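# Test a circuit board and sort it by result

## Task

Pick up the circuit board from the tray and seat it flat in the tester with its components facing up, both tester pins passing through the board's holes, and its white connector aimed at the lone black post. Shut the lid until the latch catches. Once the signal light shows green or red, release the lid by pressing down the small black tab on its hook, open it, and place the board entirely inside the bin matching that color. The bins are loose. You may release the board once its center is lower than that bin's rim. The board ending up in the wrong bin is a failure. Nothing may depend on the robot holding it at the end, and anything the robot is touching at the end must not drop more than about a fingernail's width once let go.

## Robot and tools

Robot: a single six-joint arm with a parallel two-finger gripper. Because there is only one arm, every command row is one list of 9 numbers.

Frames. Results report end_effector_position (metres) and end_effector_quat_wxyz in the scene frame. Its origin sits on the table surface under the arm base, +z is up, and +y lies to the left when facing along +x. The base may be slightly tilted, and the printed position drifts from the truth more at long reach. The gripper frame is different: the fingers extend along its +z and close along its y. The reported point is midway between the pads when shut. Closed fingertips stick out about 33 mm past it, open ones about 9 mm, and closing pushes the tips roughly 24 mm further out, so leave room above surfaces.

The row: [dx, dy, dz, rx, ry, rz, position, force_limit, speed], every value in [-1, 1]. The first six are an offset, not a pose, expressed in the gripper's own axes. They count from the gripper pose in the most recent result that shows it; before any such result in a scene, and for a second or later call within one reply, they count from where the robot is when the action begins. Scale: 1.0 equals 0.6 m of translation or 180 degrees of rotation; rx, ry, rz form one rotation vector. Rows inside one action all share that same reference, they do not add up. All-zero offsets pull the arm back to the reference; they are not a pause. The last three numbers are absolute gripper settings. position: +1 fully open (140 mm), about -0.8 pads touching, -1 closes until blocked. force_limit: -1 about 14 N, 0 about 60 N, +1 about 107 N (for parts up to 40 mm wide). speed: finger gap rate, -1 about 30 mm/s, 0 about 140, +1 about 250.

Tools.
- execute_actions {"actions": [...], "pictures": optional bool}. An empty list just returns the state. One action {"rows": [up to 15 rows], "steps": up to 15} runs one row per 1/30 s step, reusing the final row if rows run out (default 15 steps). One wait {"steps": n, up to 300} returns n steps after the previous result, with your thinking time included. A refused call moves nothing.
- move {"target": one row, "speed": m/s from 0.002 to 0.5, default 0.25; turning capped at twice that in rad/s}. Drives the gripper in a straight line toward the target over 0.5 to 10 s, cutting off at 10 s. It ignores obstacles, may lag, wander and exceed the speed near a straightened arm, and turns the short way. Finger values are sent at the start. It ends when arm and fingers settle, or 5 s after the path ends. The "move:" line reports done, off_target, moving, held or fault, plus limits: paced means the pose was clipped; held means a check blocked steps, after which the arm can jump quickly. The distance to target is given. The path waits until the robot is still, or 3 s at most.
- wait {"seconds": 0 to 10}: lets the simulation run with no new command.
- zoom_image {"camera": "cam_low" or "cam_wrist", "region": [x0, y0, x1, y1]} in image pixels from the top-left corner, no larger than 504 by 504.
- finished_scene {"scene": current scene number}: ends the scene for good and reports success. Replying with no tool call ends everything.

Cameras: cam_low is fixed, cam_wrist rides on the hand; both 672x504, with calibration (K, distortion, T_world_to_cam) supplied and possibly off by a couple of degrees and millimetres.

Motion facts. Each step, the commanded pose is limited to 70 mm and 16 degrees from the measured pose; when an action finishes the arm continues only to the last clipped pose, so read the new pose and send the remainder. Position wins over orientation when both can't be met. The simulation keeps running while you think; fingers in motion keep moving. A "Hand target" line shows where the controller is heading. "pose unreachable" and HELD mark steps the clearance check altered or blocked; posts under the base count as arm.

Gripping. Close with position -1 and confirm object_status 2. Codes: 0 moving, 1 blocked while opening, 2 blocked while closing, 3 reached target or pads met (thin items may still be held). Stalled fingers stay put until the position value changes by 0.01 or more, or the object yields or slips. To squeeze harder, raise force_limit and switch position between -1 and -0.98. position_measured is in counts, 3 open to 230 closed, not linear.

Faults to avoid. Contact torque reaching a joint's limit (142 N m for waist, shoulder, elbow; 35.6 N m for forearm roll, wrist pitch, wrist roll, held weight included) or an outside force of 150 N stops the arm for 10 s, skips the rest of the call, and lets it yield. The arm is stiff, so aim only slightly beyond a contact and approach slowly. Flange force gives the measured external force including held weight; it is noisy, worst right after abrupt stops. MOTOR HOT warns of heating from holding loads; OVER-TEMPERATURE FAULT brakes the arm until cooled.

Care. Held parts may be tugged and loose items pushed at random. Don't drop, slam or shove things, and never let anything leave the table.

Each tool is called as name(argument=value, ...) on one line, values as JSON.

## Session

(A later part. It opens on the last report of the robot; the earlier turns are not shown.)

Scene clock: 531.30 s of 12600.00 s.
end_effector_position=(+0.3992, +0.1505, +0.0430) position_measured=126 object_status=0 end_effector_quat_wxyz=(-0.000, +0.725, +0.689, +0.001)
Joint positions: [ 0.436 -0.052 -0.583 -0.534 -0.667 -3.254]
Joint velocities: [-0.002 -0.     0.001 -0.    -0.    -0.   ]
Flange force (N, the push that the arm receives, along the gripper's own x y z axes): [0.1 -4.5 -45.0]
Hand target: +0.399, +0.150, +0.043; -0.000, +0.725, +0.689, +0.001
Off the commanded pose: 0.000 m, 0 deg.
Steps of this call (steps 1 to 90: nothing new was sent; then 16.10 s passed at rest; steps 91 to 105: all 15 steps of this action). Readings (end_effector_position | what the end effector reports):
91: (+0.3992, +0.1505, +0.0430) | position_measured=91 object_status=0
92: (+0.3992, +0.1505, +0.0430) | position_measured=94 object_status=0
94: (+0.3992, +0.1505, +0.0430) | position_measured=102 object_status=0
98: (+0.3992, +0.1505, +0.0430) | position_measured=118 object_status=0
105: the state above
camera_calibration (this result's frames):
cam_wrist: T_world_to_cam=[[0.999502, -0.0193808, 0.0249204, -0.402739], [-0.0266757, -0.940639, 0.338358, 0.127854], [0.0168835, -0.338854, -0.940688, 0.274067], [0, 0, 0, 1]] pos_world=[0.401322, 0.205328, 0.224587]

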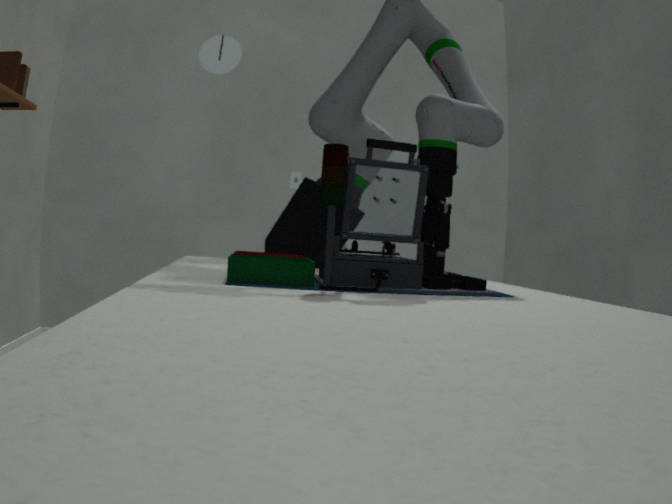

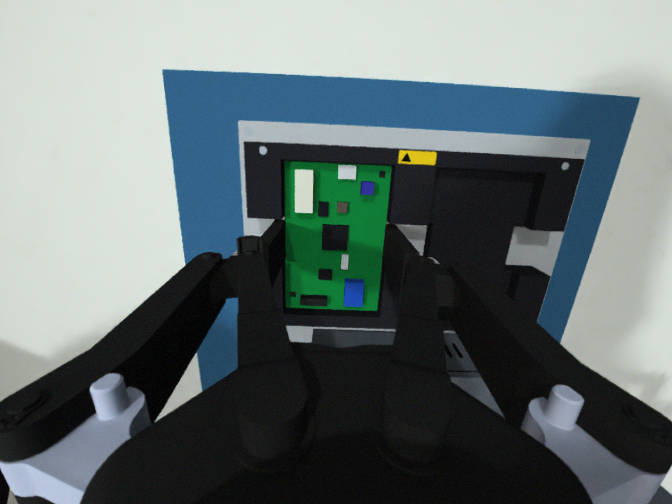

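move(target=[0, 0, -0.02, 0, 0, 0, -1, 0.1, -0.6], speed=0.03)

move(target=[0, 0, -0.15, 0, 0, 0, -1, 0.1, -0.6], speed=0.15)

Scene clock: 539.53 s of 12600.00 s.
end_effector_position=(+0.3992, +0.1504, +0.0550) position_measured=126 object_status=2 end_effector_quat_wxyz=(-0.000, +0.725, +0.689, +0.001)
Joint positions: [ 0.427 -0.082 -0.585 -0.521 -0.696 -3.266]
Joint velocities: [-0.001 -0.001  0.001  0.001 -0.001 -0.   ]
Flange force (N, the push that the arm receives, along the gripper's own x y z axes): [-3.2 6.8 2.2]
Hand target: +0.399, +0.150, +0.055; -0.000, +0.725, +0.689, +0.001
Off the commanded pose: 0.000 m, 0 deg.
After step 90, 4.50 s passed at rest.
move: done
camera_calibration (this result's frames):
cam_wrist: T_world_to_cam=[[0.9995, -0.0194366, 0.0249257, -0.403038], [-0.0267308, -0.94062, 0.338408, 0.123765], [0.0168681, -0.338905, -0.940669, 0.285335], [0, 0, 0, 1]] pos_world=[0.401332, 0.205284, 0.236569]

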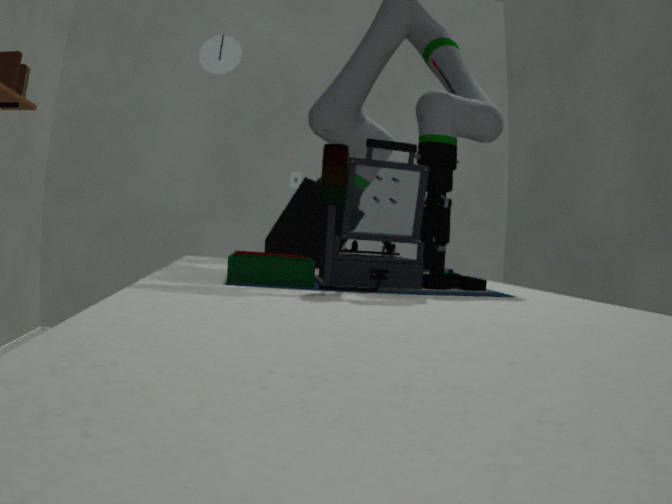

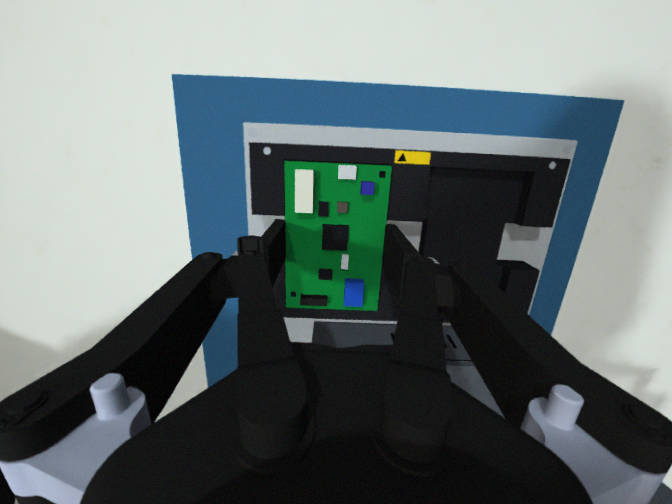

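Scene clock: 540.53 s of 12600.00 s.
end_effector_position=(+0.3993, +0.1500, +0.1450) position_measured=126 object_status=2 end_effector_quat_wxyz=(-0.000, +0.725, +0.689, +0.001)
Joint positions: [ 0.338 -0.274 -0.551 -0.455 -0.933 -3.312]
Joint velocities: [-0.002 -0.     0.    -0.001 -0.001 -0.   ]
Flange force (N, the push that the arm receives, along the gripper's own x y z axes): [-3.5 3.0 -0.5]
Hand target: +0.399, +0.150, +0.145; -0.000, +0.725, +0.689, +0.001
Off the commanded pose: 0.000 m, 0 deg.
move: done
camera_calibration (this result's frames):
cam_wrist: T_world_to_cam=[[0.999482, -0.0202282, 0.0250162, -0.405245], [-0.027514, -0.940446, 0.338828, 0.0931274], [0.0166725, -0.339341, -0.940516, 0.370005], [0, 0, 0, 1]] pos_world=[0.401428, 0.204942, 0.326579]

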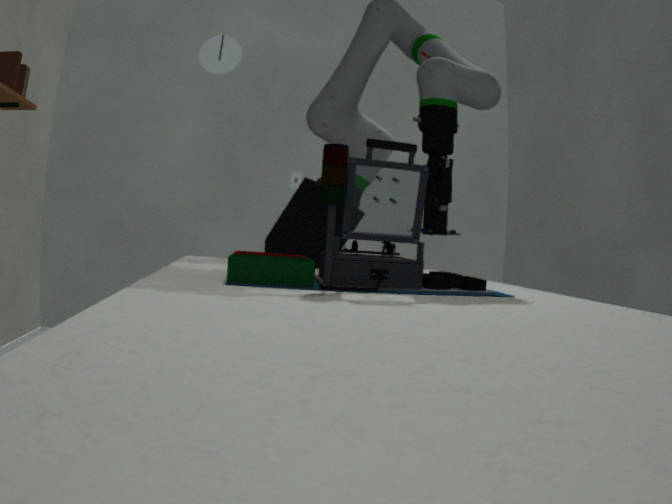

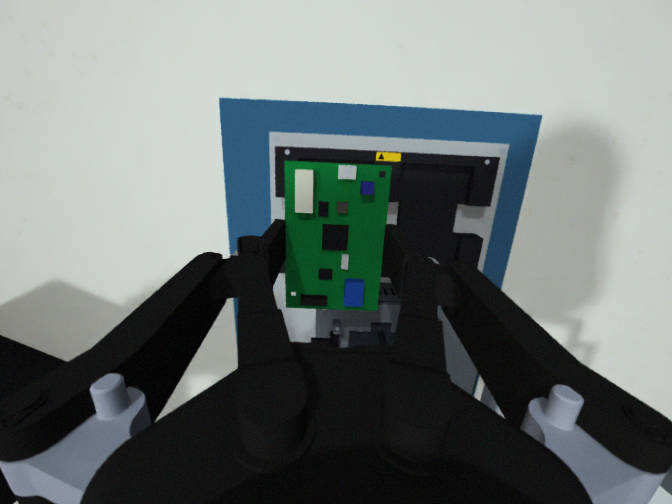

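zoom_image(camera="cam_low", region=[395, 200, 475, 250])

zoom_image(camera="cam_wrist", region=[350, 155, 410, 215])

zoom_image(camera="cam_wrist", region=[270, 260, 330, 320])

zoom_image(camera="cam_wrist", region=[245, 145, 425, 325])

Region (395, 200, 475, 250) of cam_low's 672x504 image, scaled by 6.300, with more detail than that image has; it fills the top 315 rows of this view, and the rest is white.

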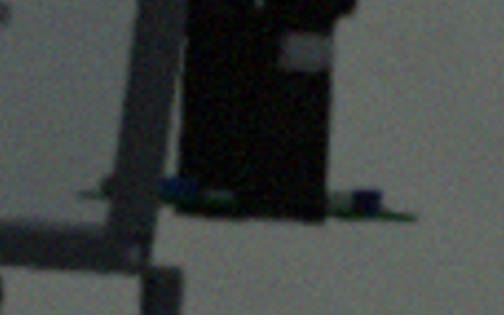

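Region (350, 155, 410, 215) of cam_wrist's 672x504 image, scaled by 8.400, with more detail than that image has.

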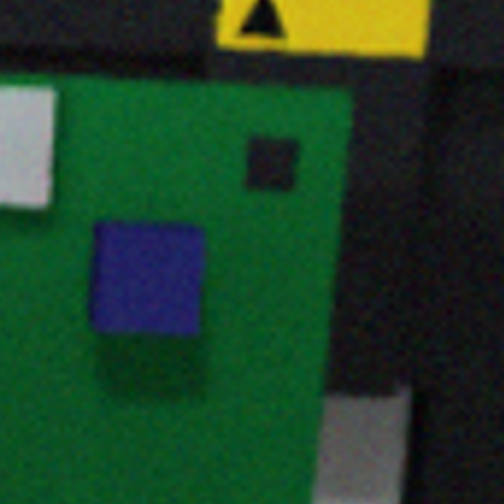

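Region (270, 260, 330, 320) of cam_wrist's 672x504 image, scaled by 8.400, with more detail than that image has.

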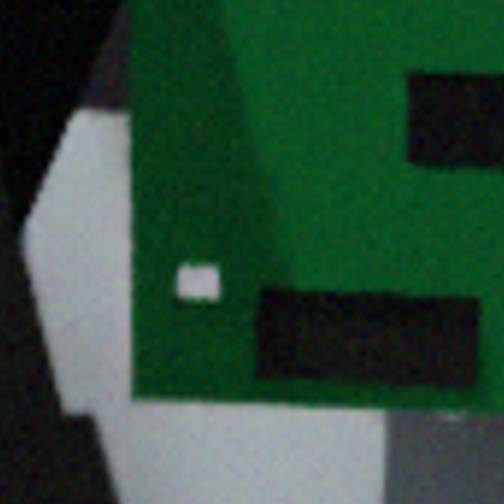

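Region (245, 145, 425, 325) of cam_wrist's 672x504 image, scaled by 2.800, with more detail than that image has.

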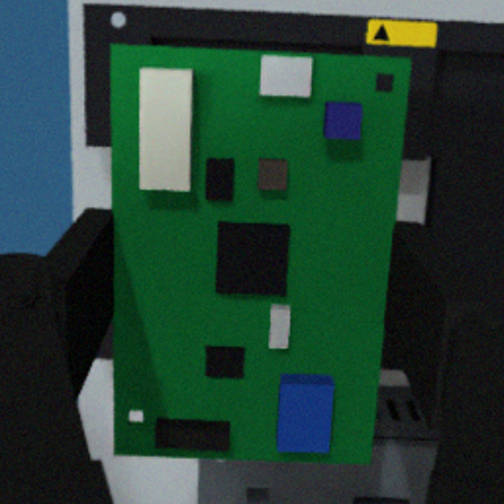

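move(target=[-0.28396, 0.09837, -0.0083, 0, 0, -0.0005, -1, 0.1, -0.6], speed=0.2)

move(target=[0, 0, 0.05, 0, 0, 0, -1, 0.1, -0.6], speed=0.06)

Scene clock: 616.83 s of 12600.00 s.
end_effector_position=(+0.4486, -0.0237, +0.1495) position_measured=126 object_status=2 end_effector_quat_wxyz=(-0.000, +0.725, +0.689, -0.000)
Joint positions: [-0.173  0.086 -0.352 -0.603 -1.044 -2.719]
Joint velocities: [ 0.001  0.002  0.001 -0.003 -0.001  0.001]
Flange force (N, the push that the arm receives, along the gripper's own x y z axes): [-6.5 3.1 -0.3]
Hand target: +0.449, -0.024, +0.149; -0.000, +0.725, +0.689, -0.000
Off the commanded pose: 0.001 m, 0 deg.
After step 90, 71.97 s passed at rest.
move: done
camera_calibration (this result's frames):
cam_wrist: T_world_to_cam=[[0.999549, -0.0187848, 0.0234352, -0.457882], [-0.0256372, -0.940109, 0.33991, -0.0713966], [0.0156466, -0.340357, -0.940166, 0.314803], [0, 0, 0, 1]] pos_world=[0.45092, 0.0314236, 0.330966]

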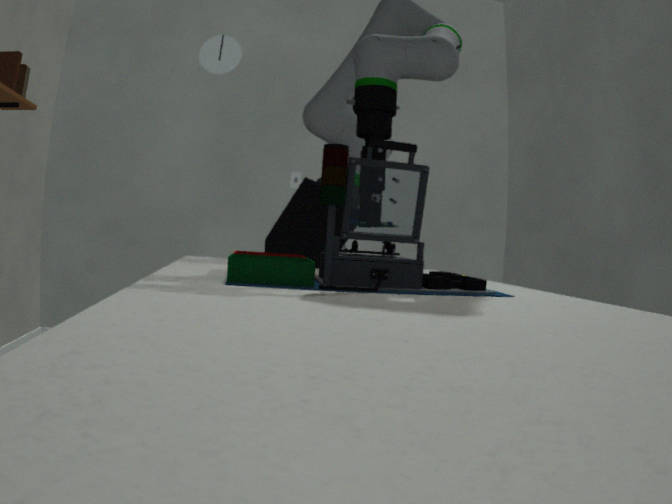

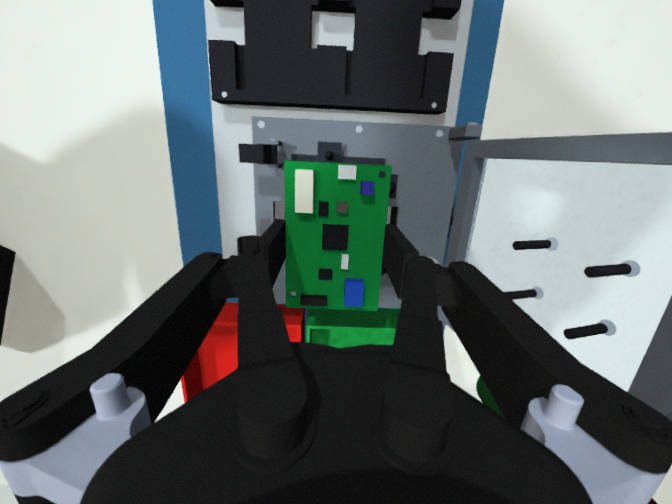

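Scene clock: 617.63 s of 12600.00 s.
end_effector_position=(+0.4486, -0.0236, +0.1195) position_measured=126 object_status=2 end_effector_quat_wxyz=(-0.000, +0.725, +0.689, -0.000)
Joint positions: [-0.14   0.131 -0.369 -0.625 -0.977 -2.705]
Joint velocities: [ 0.001  0.002 -0.001  0.     0.001  0.   ]
Flange force (N, the push that the arm receives, along the gripper's own x y z axes): [-1.1 2.3 0.3]
Hand target: +0.449, -0.024, +0.119; -0.000, +0.725, +0.689, -0.000
Off the commanded pose: 0.000 m, 0 deg.
move: done
camera_calibration (this result's frames):
cam_wrist: T_world_to_cam=[[0.999551, -0.0186067, 0.0234802, -0.457179], [-0.0254835, -0.940144, 0.339824, -0.0611674], [0.0157518, -0.340269, -0.940196, 0.286611], [0, 0, 0, 1]] pos_world=[0.450901, 0.0315123, 0.300992]

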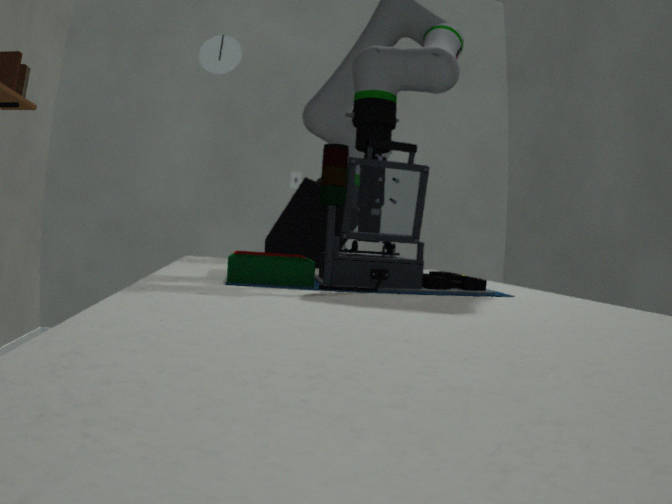

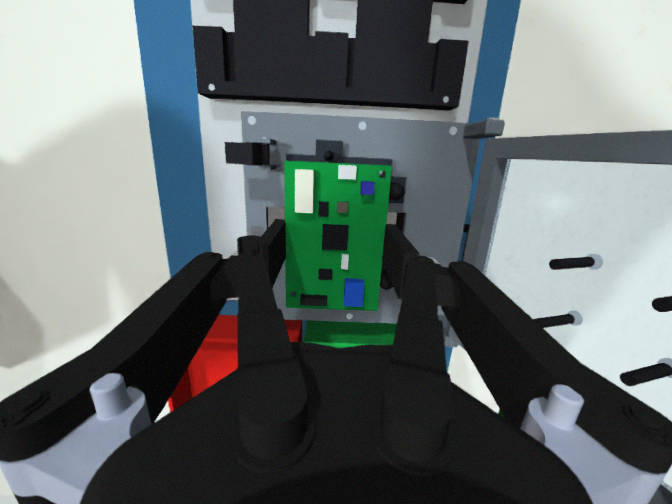

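zoom_image(camera="cam_wrist", region=[350, 150, 410, 210])

zoom_image(camera="cam_wrist", region=[275, 135, 365, 185])

zoom_image(camera="cam_low", region=[335, 220, 425, 270])

Region (350, 150, 410, 210) of cam_wrist's 672x504 image, scaled by 8.400, with more detail than that image has.

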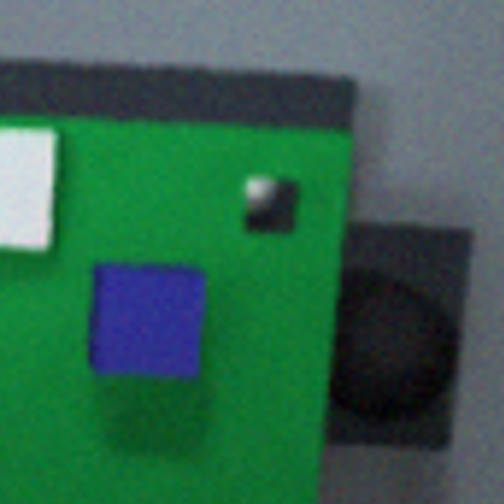

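Region (275, 135, 365, 185) of cam_wrist's 672x504 image, scaled by 5.600, with more detail than that image has.

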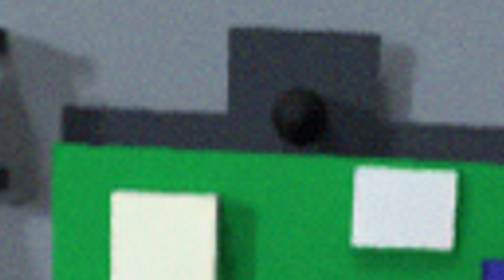

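Region (335, 220, 425, 270) of cam_low's 672x504 image, scaled by 5.600, with more detail than that image has.

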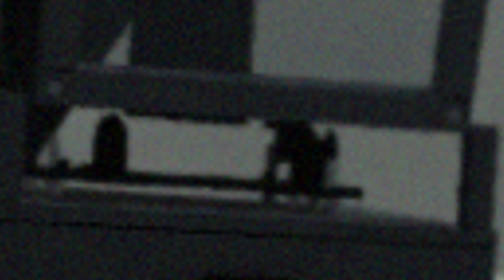

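move(target=[0.0007, 0.0013, 0.0158, 0, 0, 0, -1, 0.1, -0.6], speed=0.02)

Scene clock: 646.07 s of 12600.00 s.
end_effector_position=(+0.4494, -0.0232, +0.1100) position_measured=126 object_status=2 end_effector_quat_wxyz=(-0.000, +0.725, +0.689, -0.000)
Joint positions: [-0.129  0.147 -0.371 -0.633 -0.956 -2.702]
Joint velocities: [-0.     0.001  0.    -0.001  0.001  0.   ]
Flange force (N, the push that the arm receives, along the gripper's own x y z axes): [-3.7 4.4 0.4]
Hand target: +0.449, -0.023, +0.110; -0.000, +0.725, +0.689, -0.000
Off the commanded pose: 0.000 m, 0 deg.
After step 90, 24.73 s passed at rest.
move: done
camera_calibration (this result's frames):
cam_wrist: T_world_to_cam=[[0.999552, -0.0185507, 0.0234988, -0.45775], [-0.0254367, -0.940155, 0.339796, -0.057565], [0.0157891, -0.340241, -0.940206, 0.277836], [0, 0, 0, 1]] pos_world=[0.451694, 0.0319198, 0.29154]

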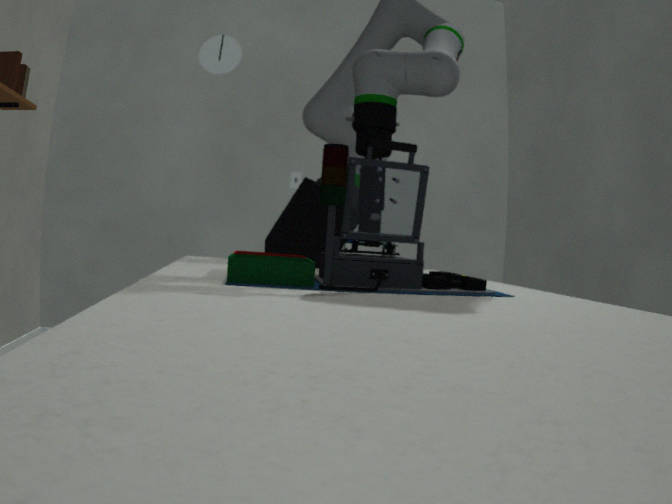

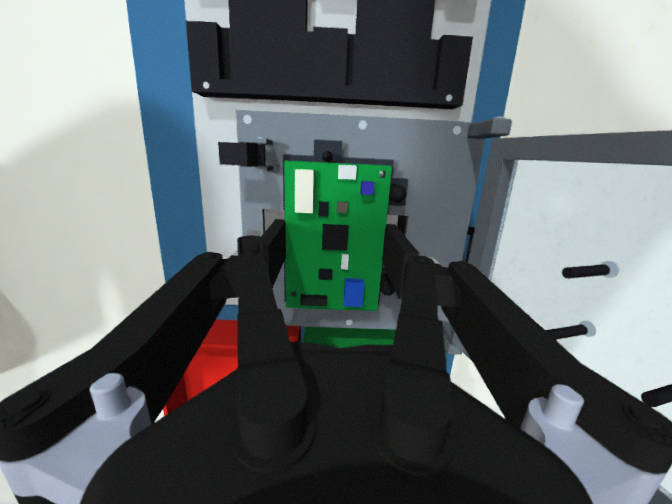

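zoom_image(camera="cam_wrist", region=[365, 155, 415, 205])

zoom_image(camera="cam_wrist", region=[275, 270, 325, 320])

zoom_image(camera="cam_wrist", region=[300, 135, 360, 185])

zoom_image(camera="cam_low", region=[335, 225, 405, 265])

Region (365, 155, 415, 205) of cam_wrist's 672x504 image, scaled by 10.080, with more detail than that image has.

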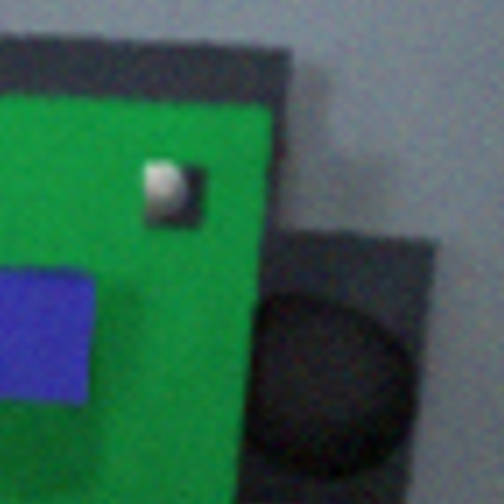

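Region (275, 270, 325, 320) of cam_wrist's 672x504 image, scaled by 10.080, with more detail than that image has.

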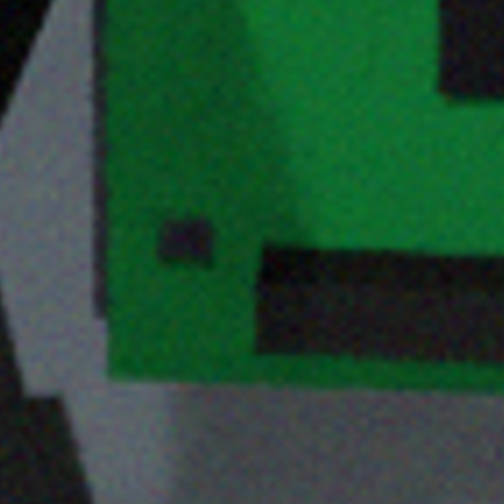

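Region (300, 135, 360, 185) of cam_wrist's 672x504 image, scaled by 8.400, with more detail than that image has.

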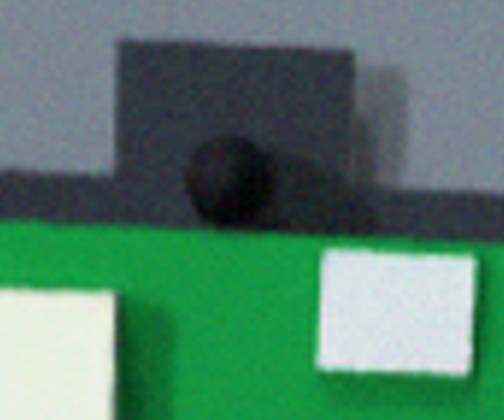

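Region (335, 225, 405, 265) of cam_low's 672x504 image, scaled by 7.200, with more detail than that image has; it fills the top 288 rows of this view, and the rest is white.

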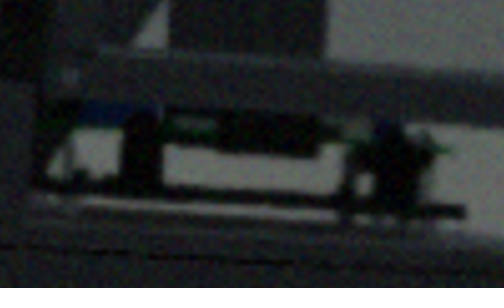

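move(target=[0, 0.0005, 0.0062, 0, 0, 0, -1, 0.1, -0.6], speed=0.01)

Scene clock: 684.87 s of 12600.00 s.
end_effector_position=(+0.4497, -0.0232, +0.1063) position_measured=126 object_status=2 end_effector_quat_wxyz=(-0.000, +0.725, +0.689, -0.000)
Joint positions: [-0.125  0.154 -0.371 -0.636 -0.948 -2.7  ]
Joint velocities: [ 0.     0.    -0.001  0.001  0.001  0.   ]
Flange force (N, the push that the arm receives, along the gripper's own x y z axes): [-3.4 3.8 0.1]
Hand target: +0.450, -0.023, +0.106; -0.000, +0.725, +0.689, -0.000
Off the commanded pose: 0.000 m, 0 deg.
After step 90, 35.10 s passed at rest.
move: done
camera_calibration (this result's frames):
cam_wrist: T_world_to_cam=[[0.999552, -0.0185291, 0.0235046, -0.457962], [-0.0254182, -0.94016, 0.339785, -0.056306], [0.0158022, -0.34023, -0.940209, 0.274338], [0, 0, 0, 1]] pos_world=[0.451991, 0.0319158, 0.287831]

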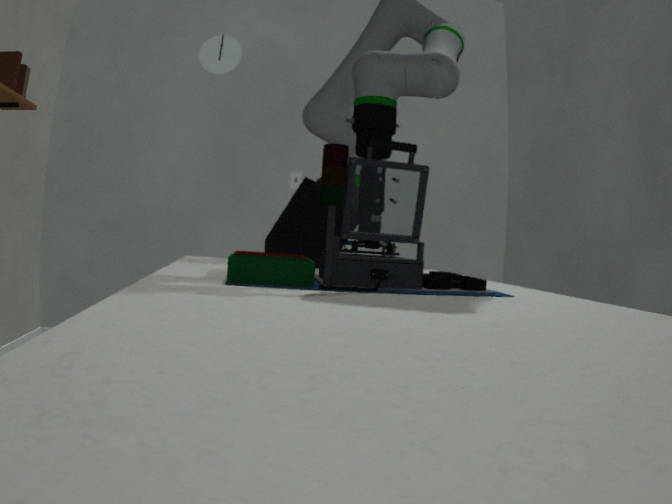

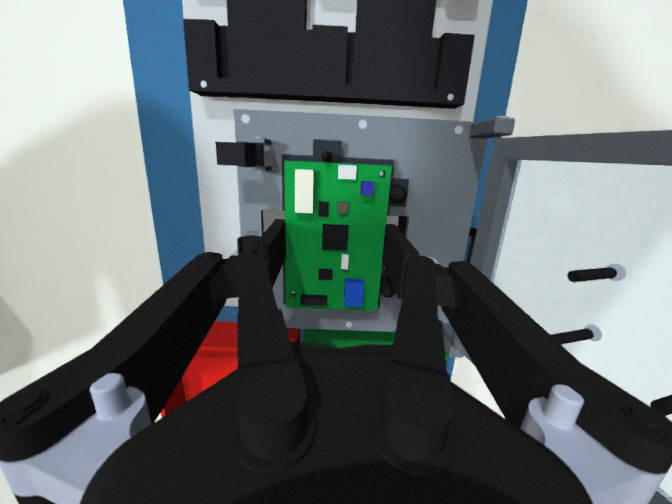

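zoom_image(camera="cam_wrist", region=[365, 155, 415, 205])

zoom_image(camera="cam_wrist", region=[275, 270, 325, 320])

zoom_image(camera="cam_low", region=[335, 225, 405, 265])

Region (365, 155, 415, 205) of cam_wrist's 672x504 image, scaled by 10.080, with more detail than that image has.

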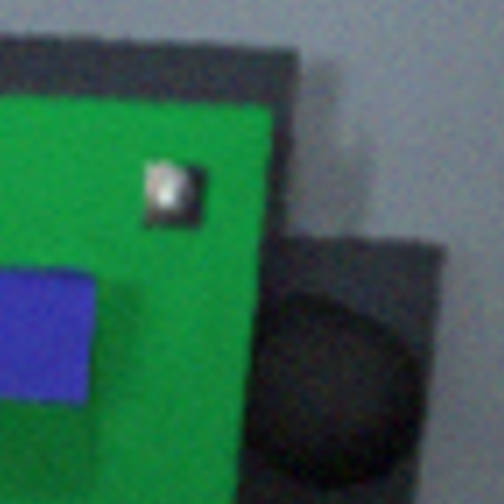

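Region (275, 270, 325, 320) of cam_wrist's 672x504 image, scaled by 10.080, with more detail than that image has.

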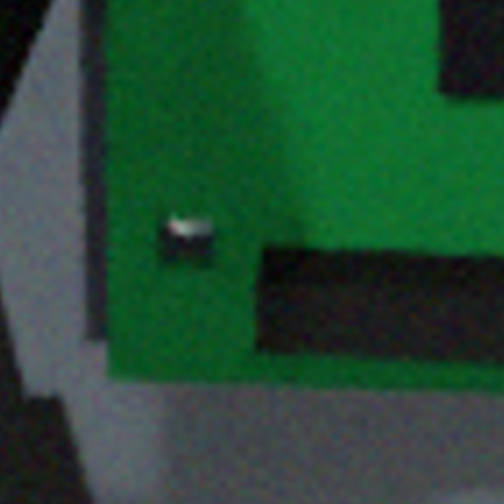

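Region (335, 225, 405, 265) of cam_low's 672x504 image, scaled by 7.200, with more detail than that image has; it fills the top 288 rows of this view, and the rest is white.

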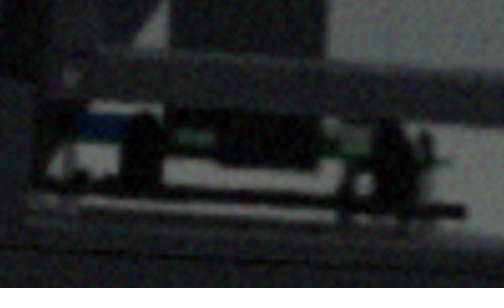

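move(target=[0, 0, 0.0058, 0, 0, 0, -1, 0.1, -0.6], speed=0.006)

Scene clock: 703.37 s of 12600.00 s.
end_effector_position=(+0.4497, -0.0232, +0.1028) position_measured=126 object_status=2 end_effector_quat_wxyz=(-0.000, +0.725, +0.689, -0.000)
Joint positions: [-0.121  0.16  -0.372 -0.639 -0.941 -2.698]
Joint velocities: [-0.001  0.    -0.    -0.001  0.     0.   ]
Flange force (N, the push that the arm receives, along the gripper's own x y z axes): [-2.2 1.9 -0.8]
Hand target: +0.450, -0.023, +0.103; -0.000, +0.725, +0.689, -0.000
Off the commanded pose: 0.000 m, 0 deg.
After step 90, 14.70 s passed at rest.
move: done
camera_calibration (this result's frames):
cam_wrist: T_world_to_cam=[[0.999552, -0.0185091, 0.0235085, -0.45788], [-0.0254005, -0.940164, 0.339775, -0.0551216], [0.0158129, -0.34022, -0.940213, 0.271073], [0, 0, 0, 1]] pos_world=[0.451988, 0.0319263, 0.28436]

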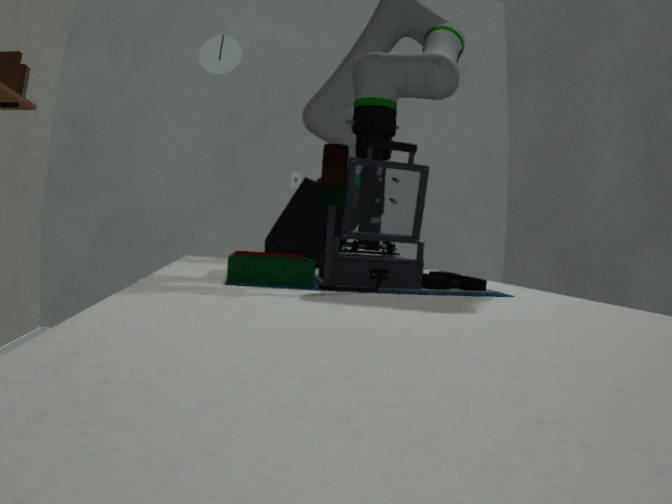

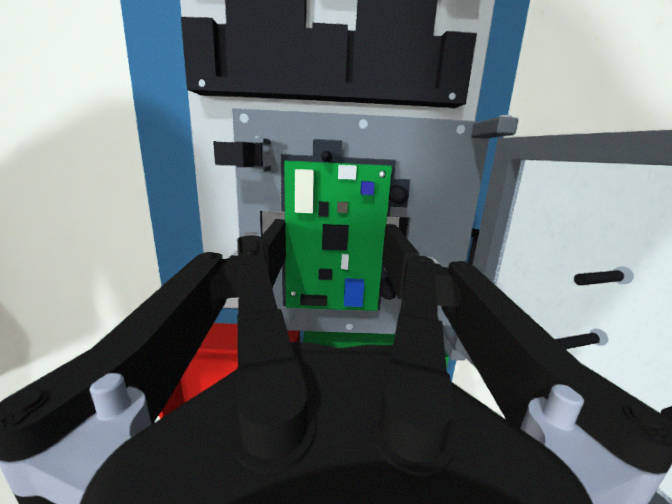

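zoom_image(camera="cam_wrist", region=[365, 155, 415, 205])

zoom_image(camera="cam_wrist", region=[275, 270, 325, 320])

zoom_image(camera="cam_low", region=[335, 225, 405, 265])

Region (365, 155, 415, 205) of cam_wrist's 672x504 image, scaled by 10.080, with more detail than that image has.

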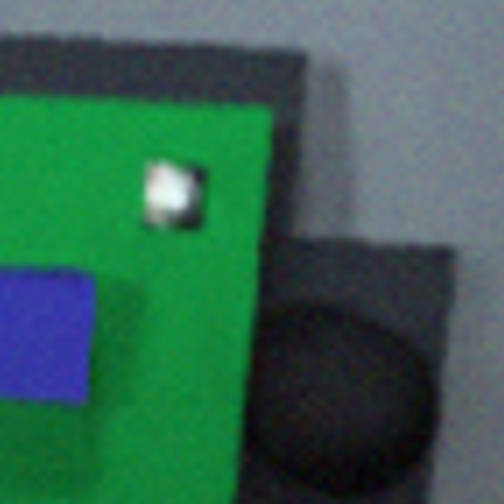

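Region (275, 270, 325, 320) of cam_wrist's 672x504 image, scaled by 10.080, with more detail than that image has.

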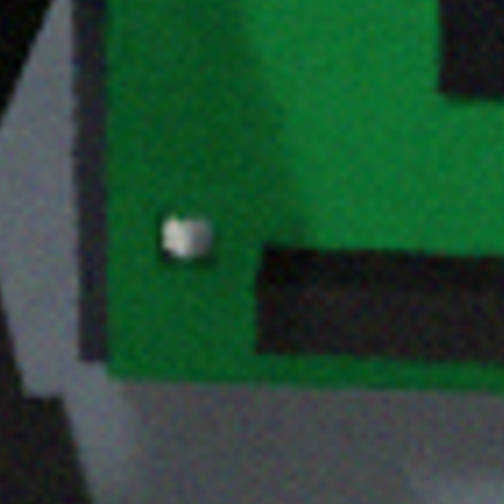

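Region (335, 225, 405, 265) of cam_low's 672x504 image, scaled by 7.200, with more detail than that image has; it fills the top 288 rows of this view, and the rest is white.

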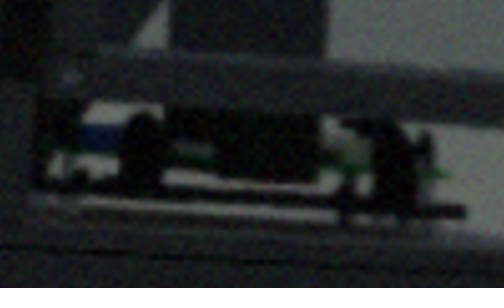

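move(target=[0, -0.00025, 0.0042, 0, 0, 0, -1, 0.1, -0.6], speed=0.005)

Scene clock: 715.70 s of 12600.00 s.
end_effector_position=(+0.4495, -0.0232, +0.1003) position_measured=126 object_status=2 end_effector_quat_wxyz=(-0.000, +0.725, +0.689, -0.000)
Joint positions: [-0.119  0.164 -0.373 -0.641 -0.935 -2.696]
Joint velocities: [ 0.001 -0.     0.    -0.001  0.     0.   ]
Flange force (N, the push that the arm receives, along the gripper's own x y z axes): [-4.2 5.2 -0.3]
Hand target: +0.450, -0.023, +0.100; -0.000, +0.725, +0.689, -0.000
Off the commanded pose: 0.000 m, 0 deg.
After step 90, 8.60 s passed at rest.
move: done
camera_calibration (this result's frames):
cam_wrist: T_world_to_cam=[[0.999552, -0.0184931, 0.0235272, -0.45768], [-0.0253918, -0.940165, 0.339772, -0.0542617], [0.015836, -0.340217, -0.940214, 0.26871], [0, 0, 0, 1]] pos_world=[0.451842, 0.0319409, 0.281849]

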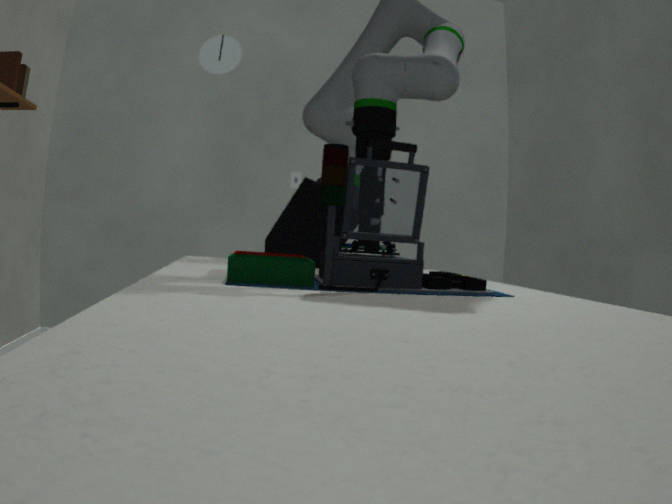

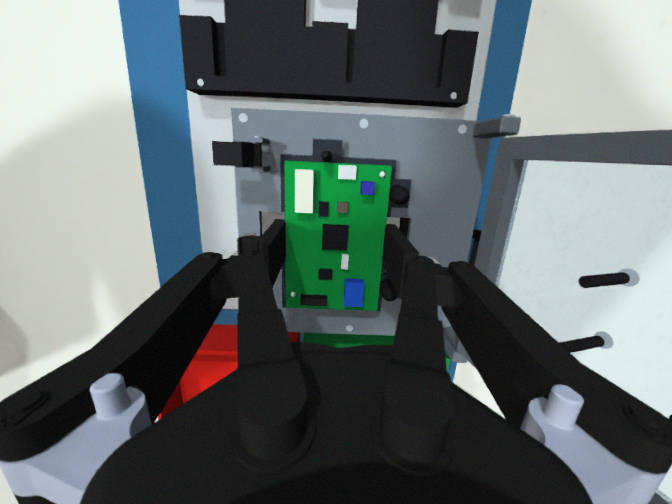

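zoom_image(camera="cam_low", region=[335, 225, 405, 265])

zoom_image(camera="cam_wrist", region=[275, 270, 325, 320])

zoom_image(camera="cam_wrist", region=[365, 155, 415, 205])

Region (335, 225, 405, 265) of cam_low's 672x504 image, scaled by 7.200, with more detail than that image has; it fills the top 288 rows of this view, and the rest is white.

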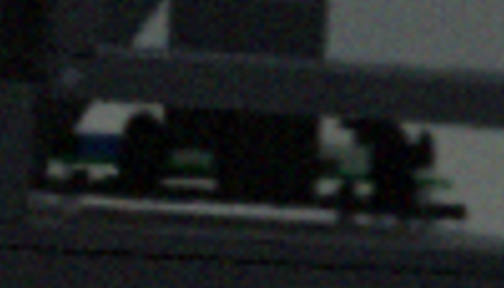

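Region (275, 270, 325, 320) of cam_wrist's 672x504 image, scaled by 10.080, with more detail than that image has.

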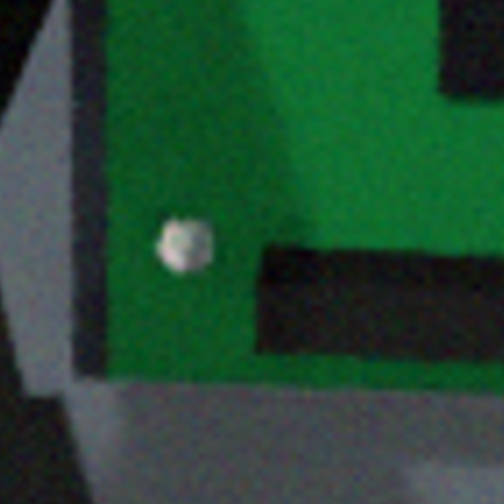

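Region (365, 155, 415, 205) of cam_wrist's 672x504 image, scaled by 10.080, with more detail than that image has.

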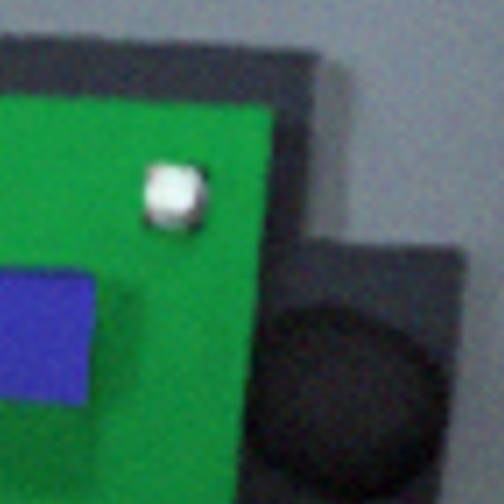

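move(target=[0, 0, 0.003, 0, 0, 0, -1, 0.1, -0.6], speed=0.004)

Scene clock: 733.10 s of 12600.00 s.
end_effector_position=(+0.4495, -0.0232, +0.0985) position_measured=126 object_status=2 end_effector_quat_wxyz=(-0.000, +0.725, +0.689, -0.000)
Joint positions: [-0.117  0.167 -0.374 -0.643 -0.932 -2.695]
Joint velocities: [ 0.001  0.001 -0.001  0.001  0.     0.   ]
Flange force (N, the push that the arm receives, along the gripper's own x y z axes): [-4.2 3.6 -0.1]
Hand target: +0.450, -0.023, +0.099; -0.000, +0.725, +0.689, -0.000
Off the commanded pose: 0.000 m, 0 deg.
After step 90, 13.70 s passed at rest.
move: done
camera_calibration (this result's frames):
cam_wrist: T_world_to_cam=[[0.999552, -0.0184839, 0.0235254, -0.457635], [-0.0253824, -0.940167, 0.339766, -0.0536493], [0.0158376, -0.340211, -0.940216, 0.267024], [0, 0, 0, 1]] pos_world=[0.45184, 0.0319462, 0.280054]

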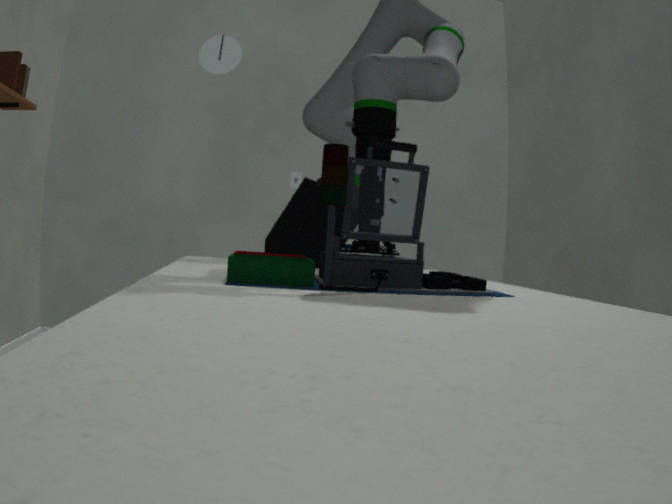

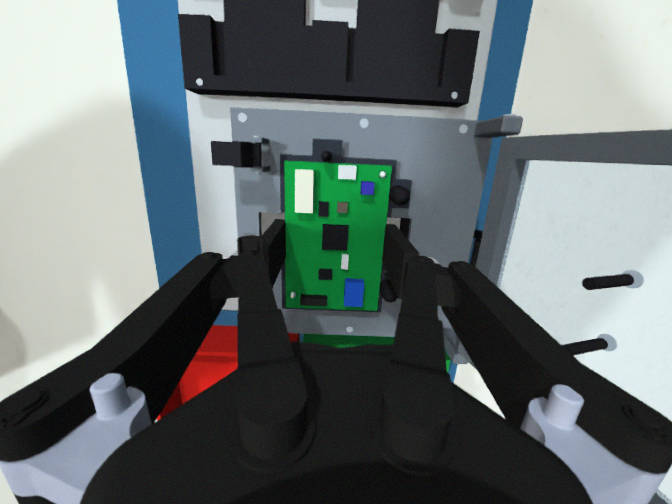

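zoom_image(camera="cam_low", region=[335, 230, 405, 265])

Region (335, 230, 405, 265) of cam_low's 672x504 image, scaled by 7.200, with more detail than that image has.

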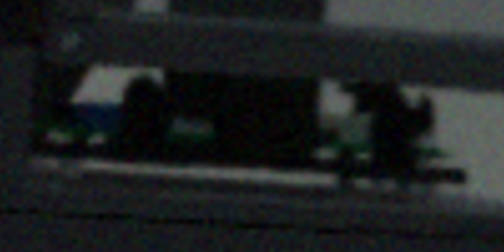

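execute_actions(actions=[{"rows": [[0,0,0.0002,0,0,0,-1,0.1,-0.6],[0,0,0.0004,0,0,0,-1,0.1,-0.6],[0,0,0.0006,0,0,0,-1,0.1,-0.6],[0,0,0.0008,0,0,0,-1,0.1,-0.6],[0,0,0.001,0,0,0,-1,0.1,-0.6],[0,0,0.0012,0,0,0,-1,0.1,-0.6],[0,0,0.0012,0,0,0,-1,0.1,-0.6],[0,0,0.0012,0,0,0,-1,0.1,-0.6],[0,0,0.0012,0,0,0,-1,0.1,-0.6],[0,0,0.0012,0,0,0,-1,0.1,-0.6]], "steps": 10}], pictures=false)

execute_actions(actions=[{"rows": [[0,0,0,0,0,0,0.22,0.1,-0.8]], "steps": 15}])

Scene clock: 753.13 s of 12600.00 s.
end_effector_position=(+0.4495, -0.0232, +0.0978) position_measured=126 object_status=2 end_effector_quat_wxyz=(-0.000, +0.725, +0.689, -0.000)
Joint positions: [-0.116  0.168 -0.374 -0.643 -0.93  -2.695]
Joint velocities: [-0.001  0.     0.002 -0.001  0.001  0.   ]
Flange force (N, the push that the arm receives, along the gripper's own x y z axes): [-2.6 2.6 -0.7]
Hand target: +0.450, -0.023, +0.098; -0.000, +0.725, +0.689, -0.000
Off the commanded pose: 0.000 m, 0 deg.
Steps of this call (steps 1 to 90: nothing new was sent; then 16.70 s passed at rest; steps 91 to 100: all 10 steps of this action). Readings (end_effector_position | what the end effector reports):
91: (+0.4495, -0.0232, +0.0985) | position_measured=126 object_status=2
92: (+0.4495, -0.0232, +0.0985) | position_measured=126 object_status=2
94: (+0.4495, -0.0232, +0.0983) | position_measured=126 object_status=2
98: (+0.4495, -0.0232, +0.0979) | position_measured=126 object_status=2
100: the state above

Scene clock: 753.63 s of 12600.00 s.
end_effector_position=(+0.4495, -0.0231, +0.0978) position_measured=101 object_status=0 end_effector_quat_wxyz=(-0.000, +0.725, +0.689, -0.000)
Joint positions: [-0.116  0.168 -0.374 -0.643 -0.93  -2.695]
Joint velocities: [ 0.001 -0.    -0.001 -0.002  0.    -0.   ]
Flange force (N, the push that the arm receives, along the gripper's own x y z axes): [-3.4 3.3 -0.6]
Hand target: +0.450, -0.023, +0.098; -0.000, +0.725, +0.689, -0.000
Off the commanded pose: 0.000 m, 0 deg.
Steps of this call (steps 1 to 15: all 15 steps of this action). Readings (end_effector_position | what the end effector reports):
1: (+0.4495, -0.0232, +0.0978) | position_measured=126 object_status=0
2: (+0.4495, -0.0232, +0.0978) | position_measured=126 object_status=0
4: (+0.4495, -0.0231, +0.0978) | position_measured=119 object_status=0
8: (+0.4495, -0.0231, +0.0978) | position_measured=107 object_status=0
15: the state above
camera_calibration (this result's frames):
cam_wrist: T_world_to_cam=[[0.999552, -0.0185029, 0.0235271, -0.457612], [-0.0254005, -0.940176, 0.339741, -0.0533805], [0.0158334, -0.340186, -0.940225, 0.266353], [0, 0, 0, 1]] pos_world=[0.451834, 0.0319554, 0.279334]

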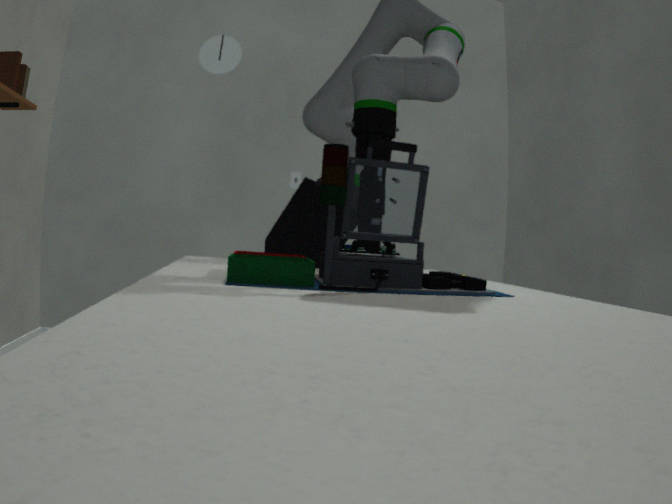

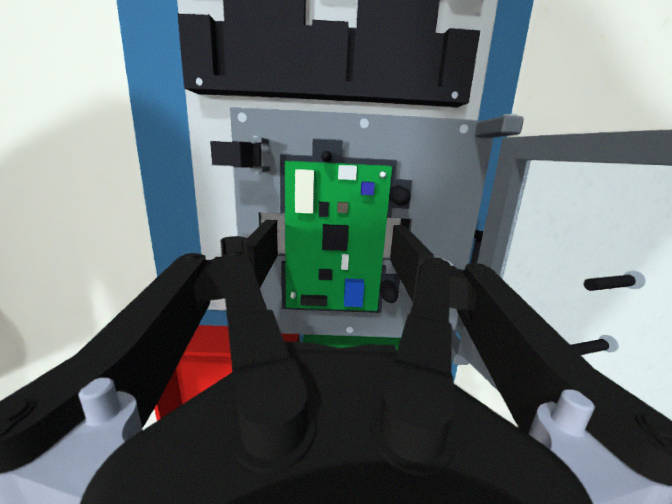

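zoom_image(camera="cam_wrist", region=[200, 125, 420, 325])

zoom_image(camera="cam_low", region=[335, 230, 405, 265])

zoom_image(camera="cam_wrist", region=[200, 125, 290, 185])

zoom_image(camera="cam_wrist", region=[430, 95, 672, 300])

Region (200, 125, 420, 325) of cam_wrist's 672x504 image, scaled by 2.291, with more detail than that image has; it fills the top 458 rows of this view, and the rest is white.

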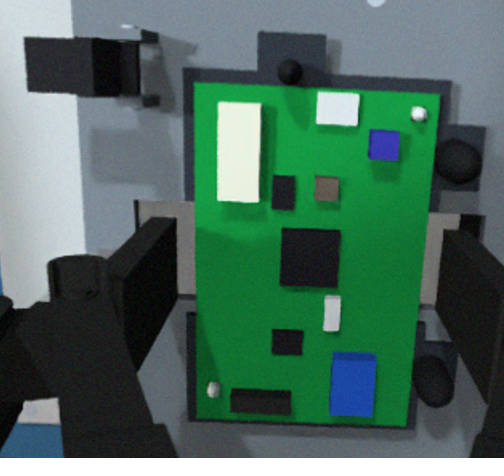

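Region (335, 230, 405, 265) of cam_low's 672x504 image, scaled by 7.200, with more detail than that image has.

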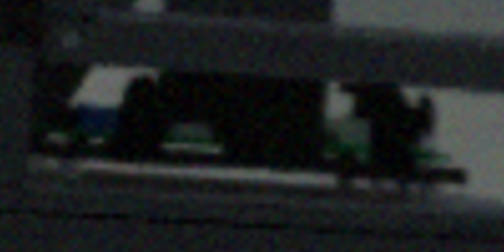

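Region (200, 125, 290, 185) of cam_wrist's 672x504 image, scaled by 5.600, with more detail than that image has.

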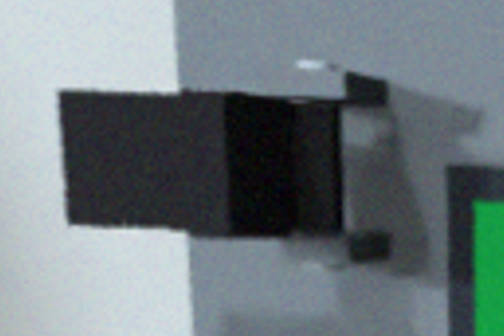

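Region (430, 95, 672, 300) of cam_wrist's 672x504 image, scaled by 2.083, with more detail than that image has; it fills the top 427 rows of this view, and the rest is white.

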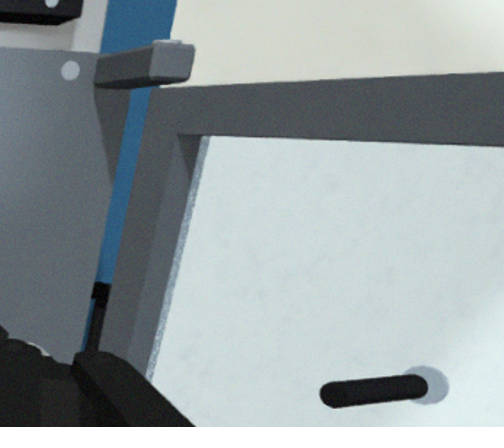

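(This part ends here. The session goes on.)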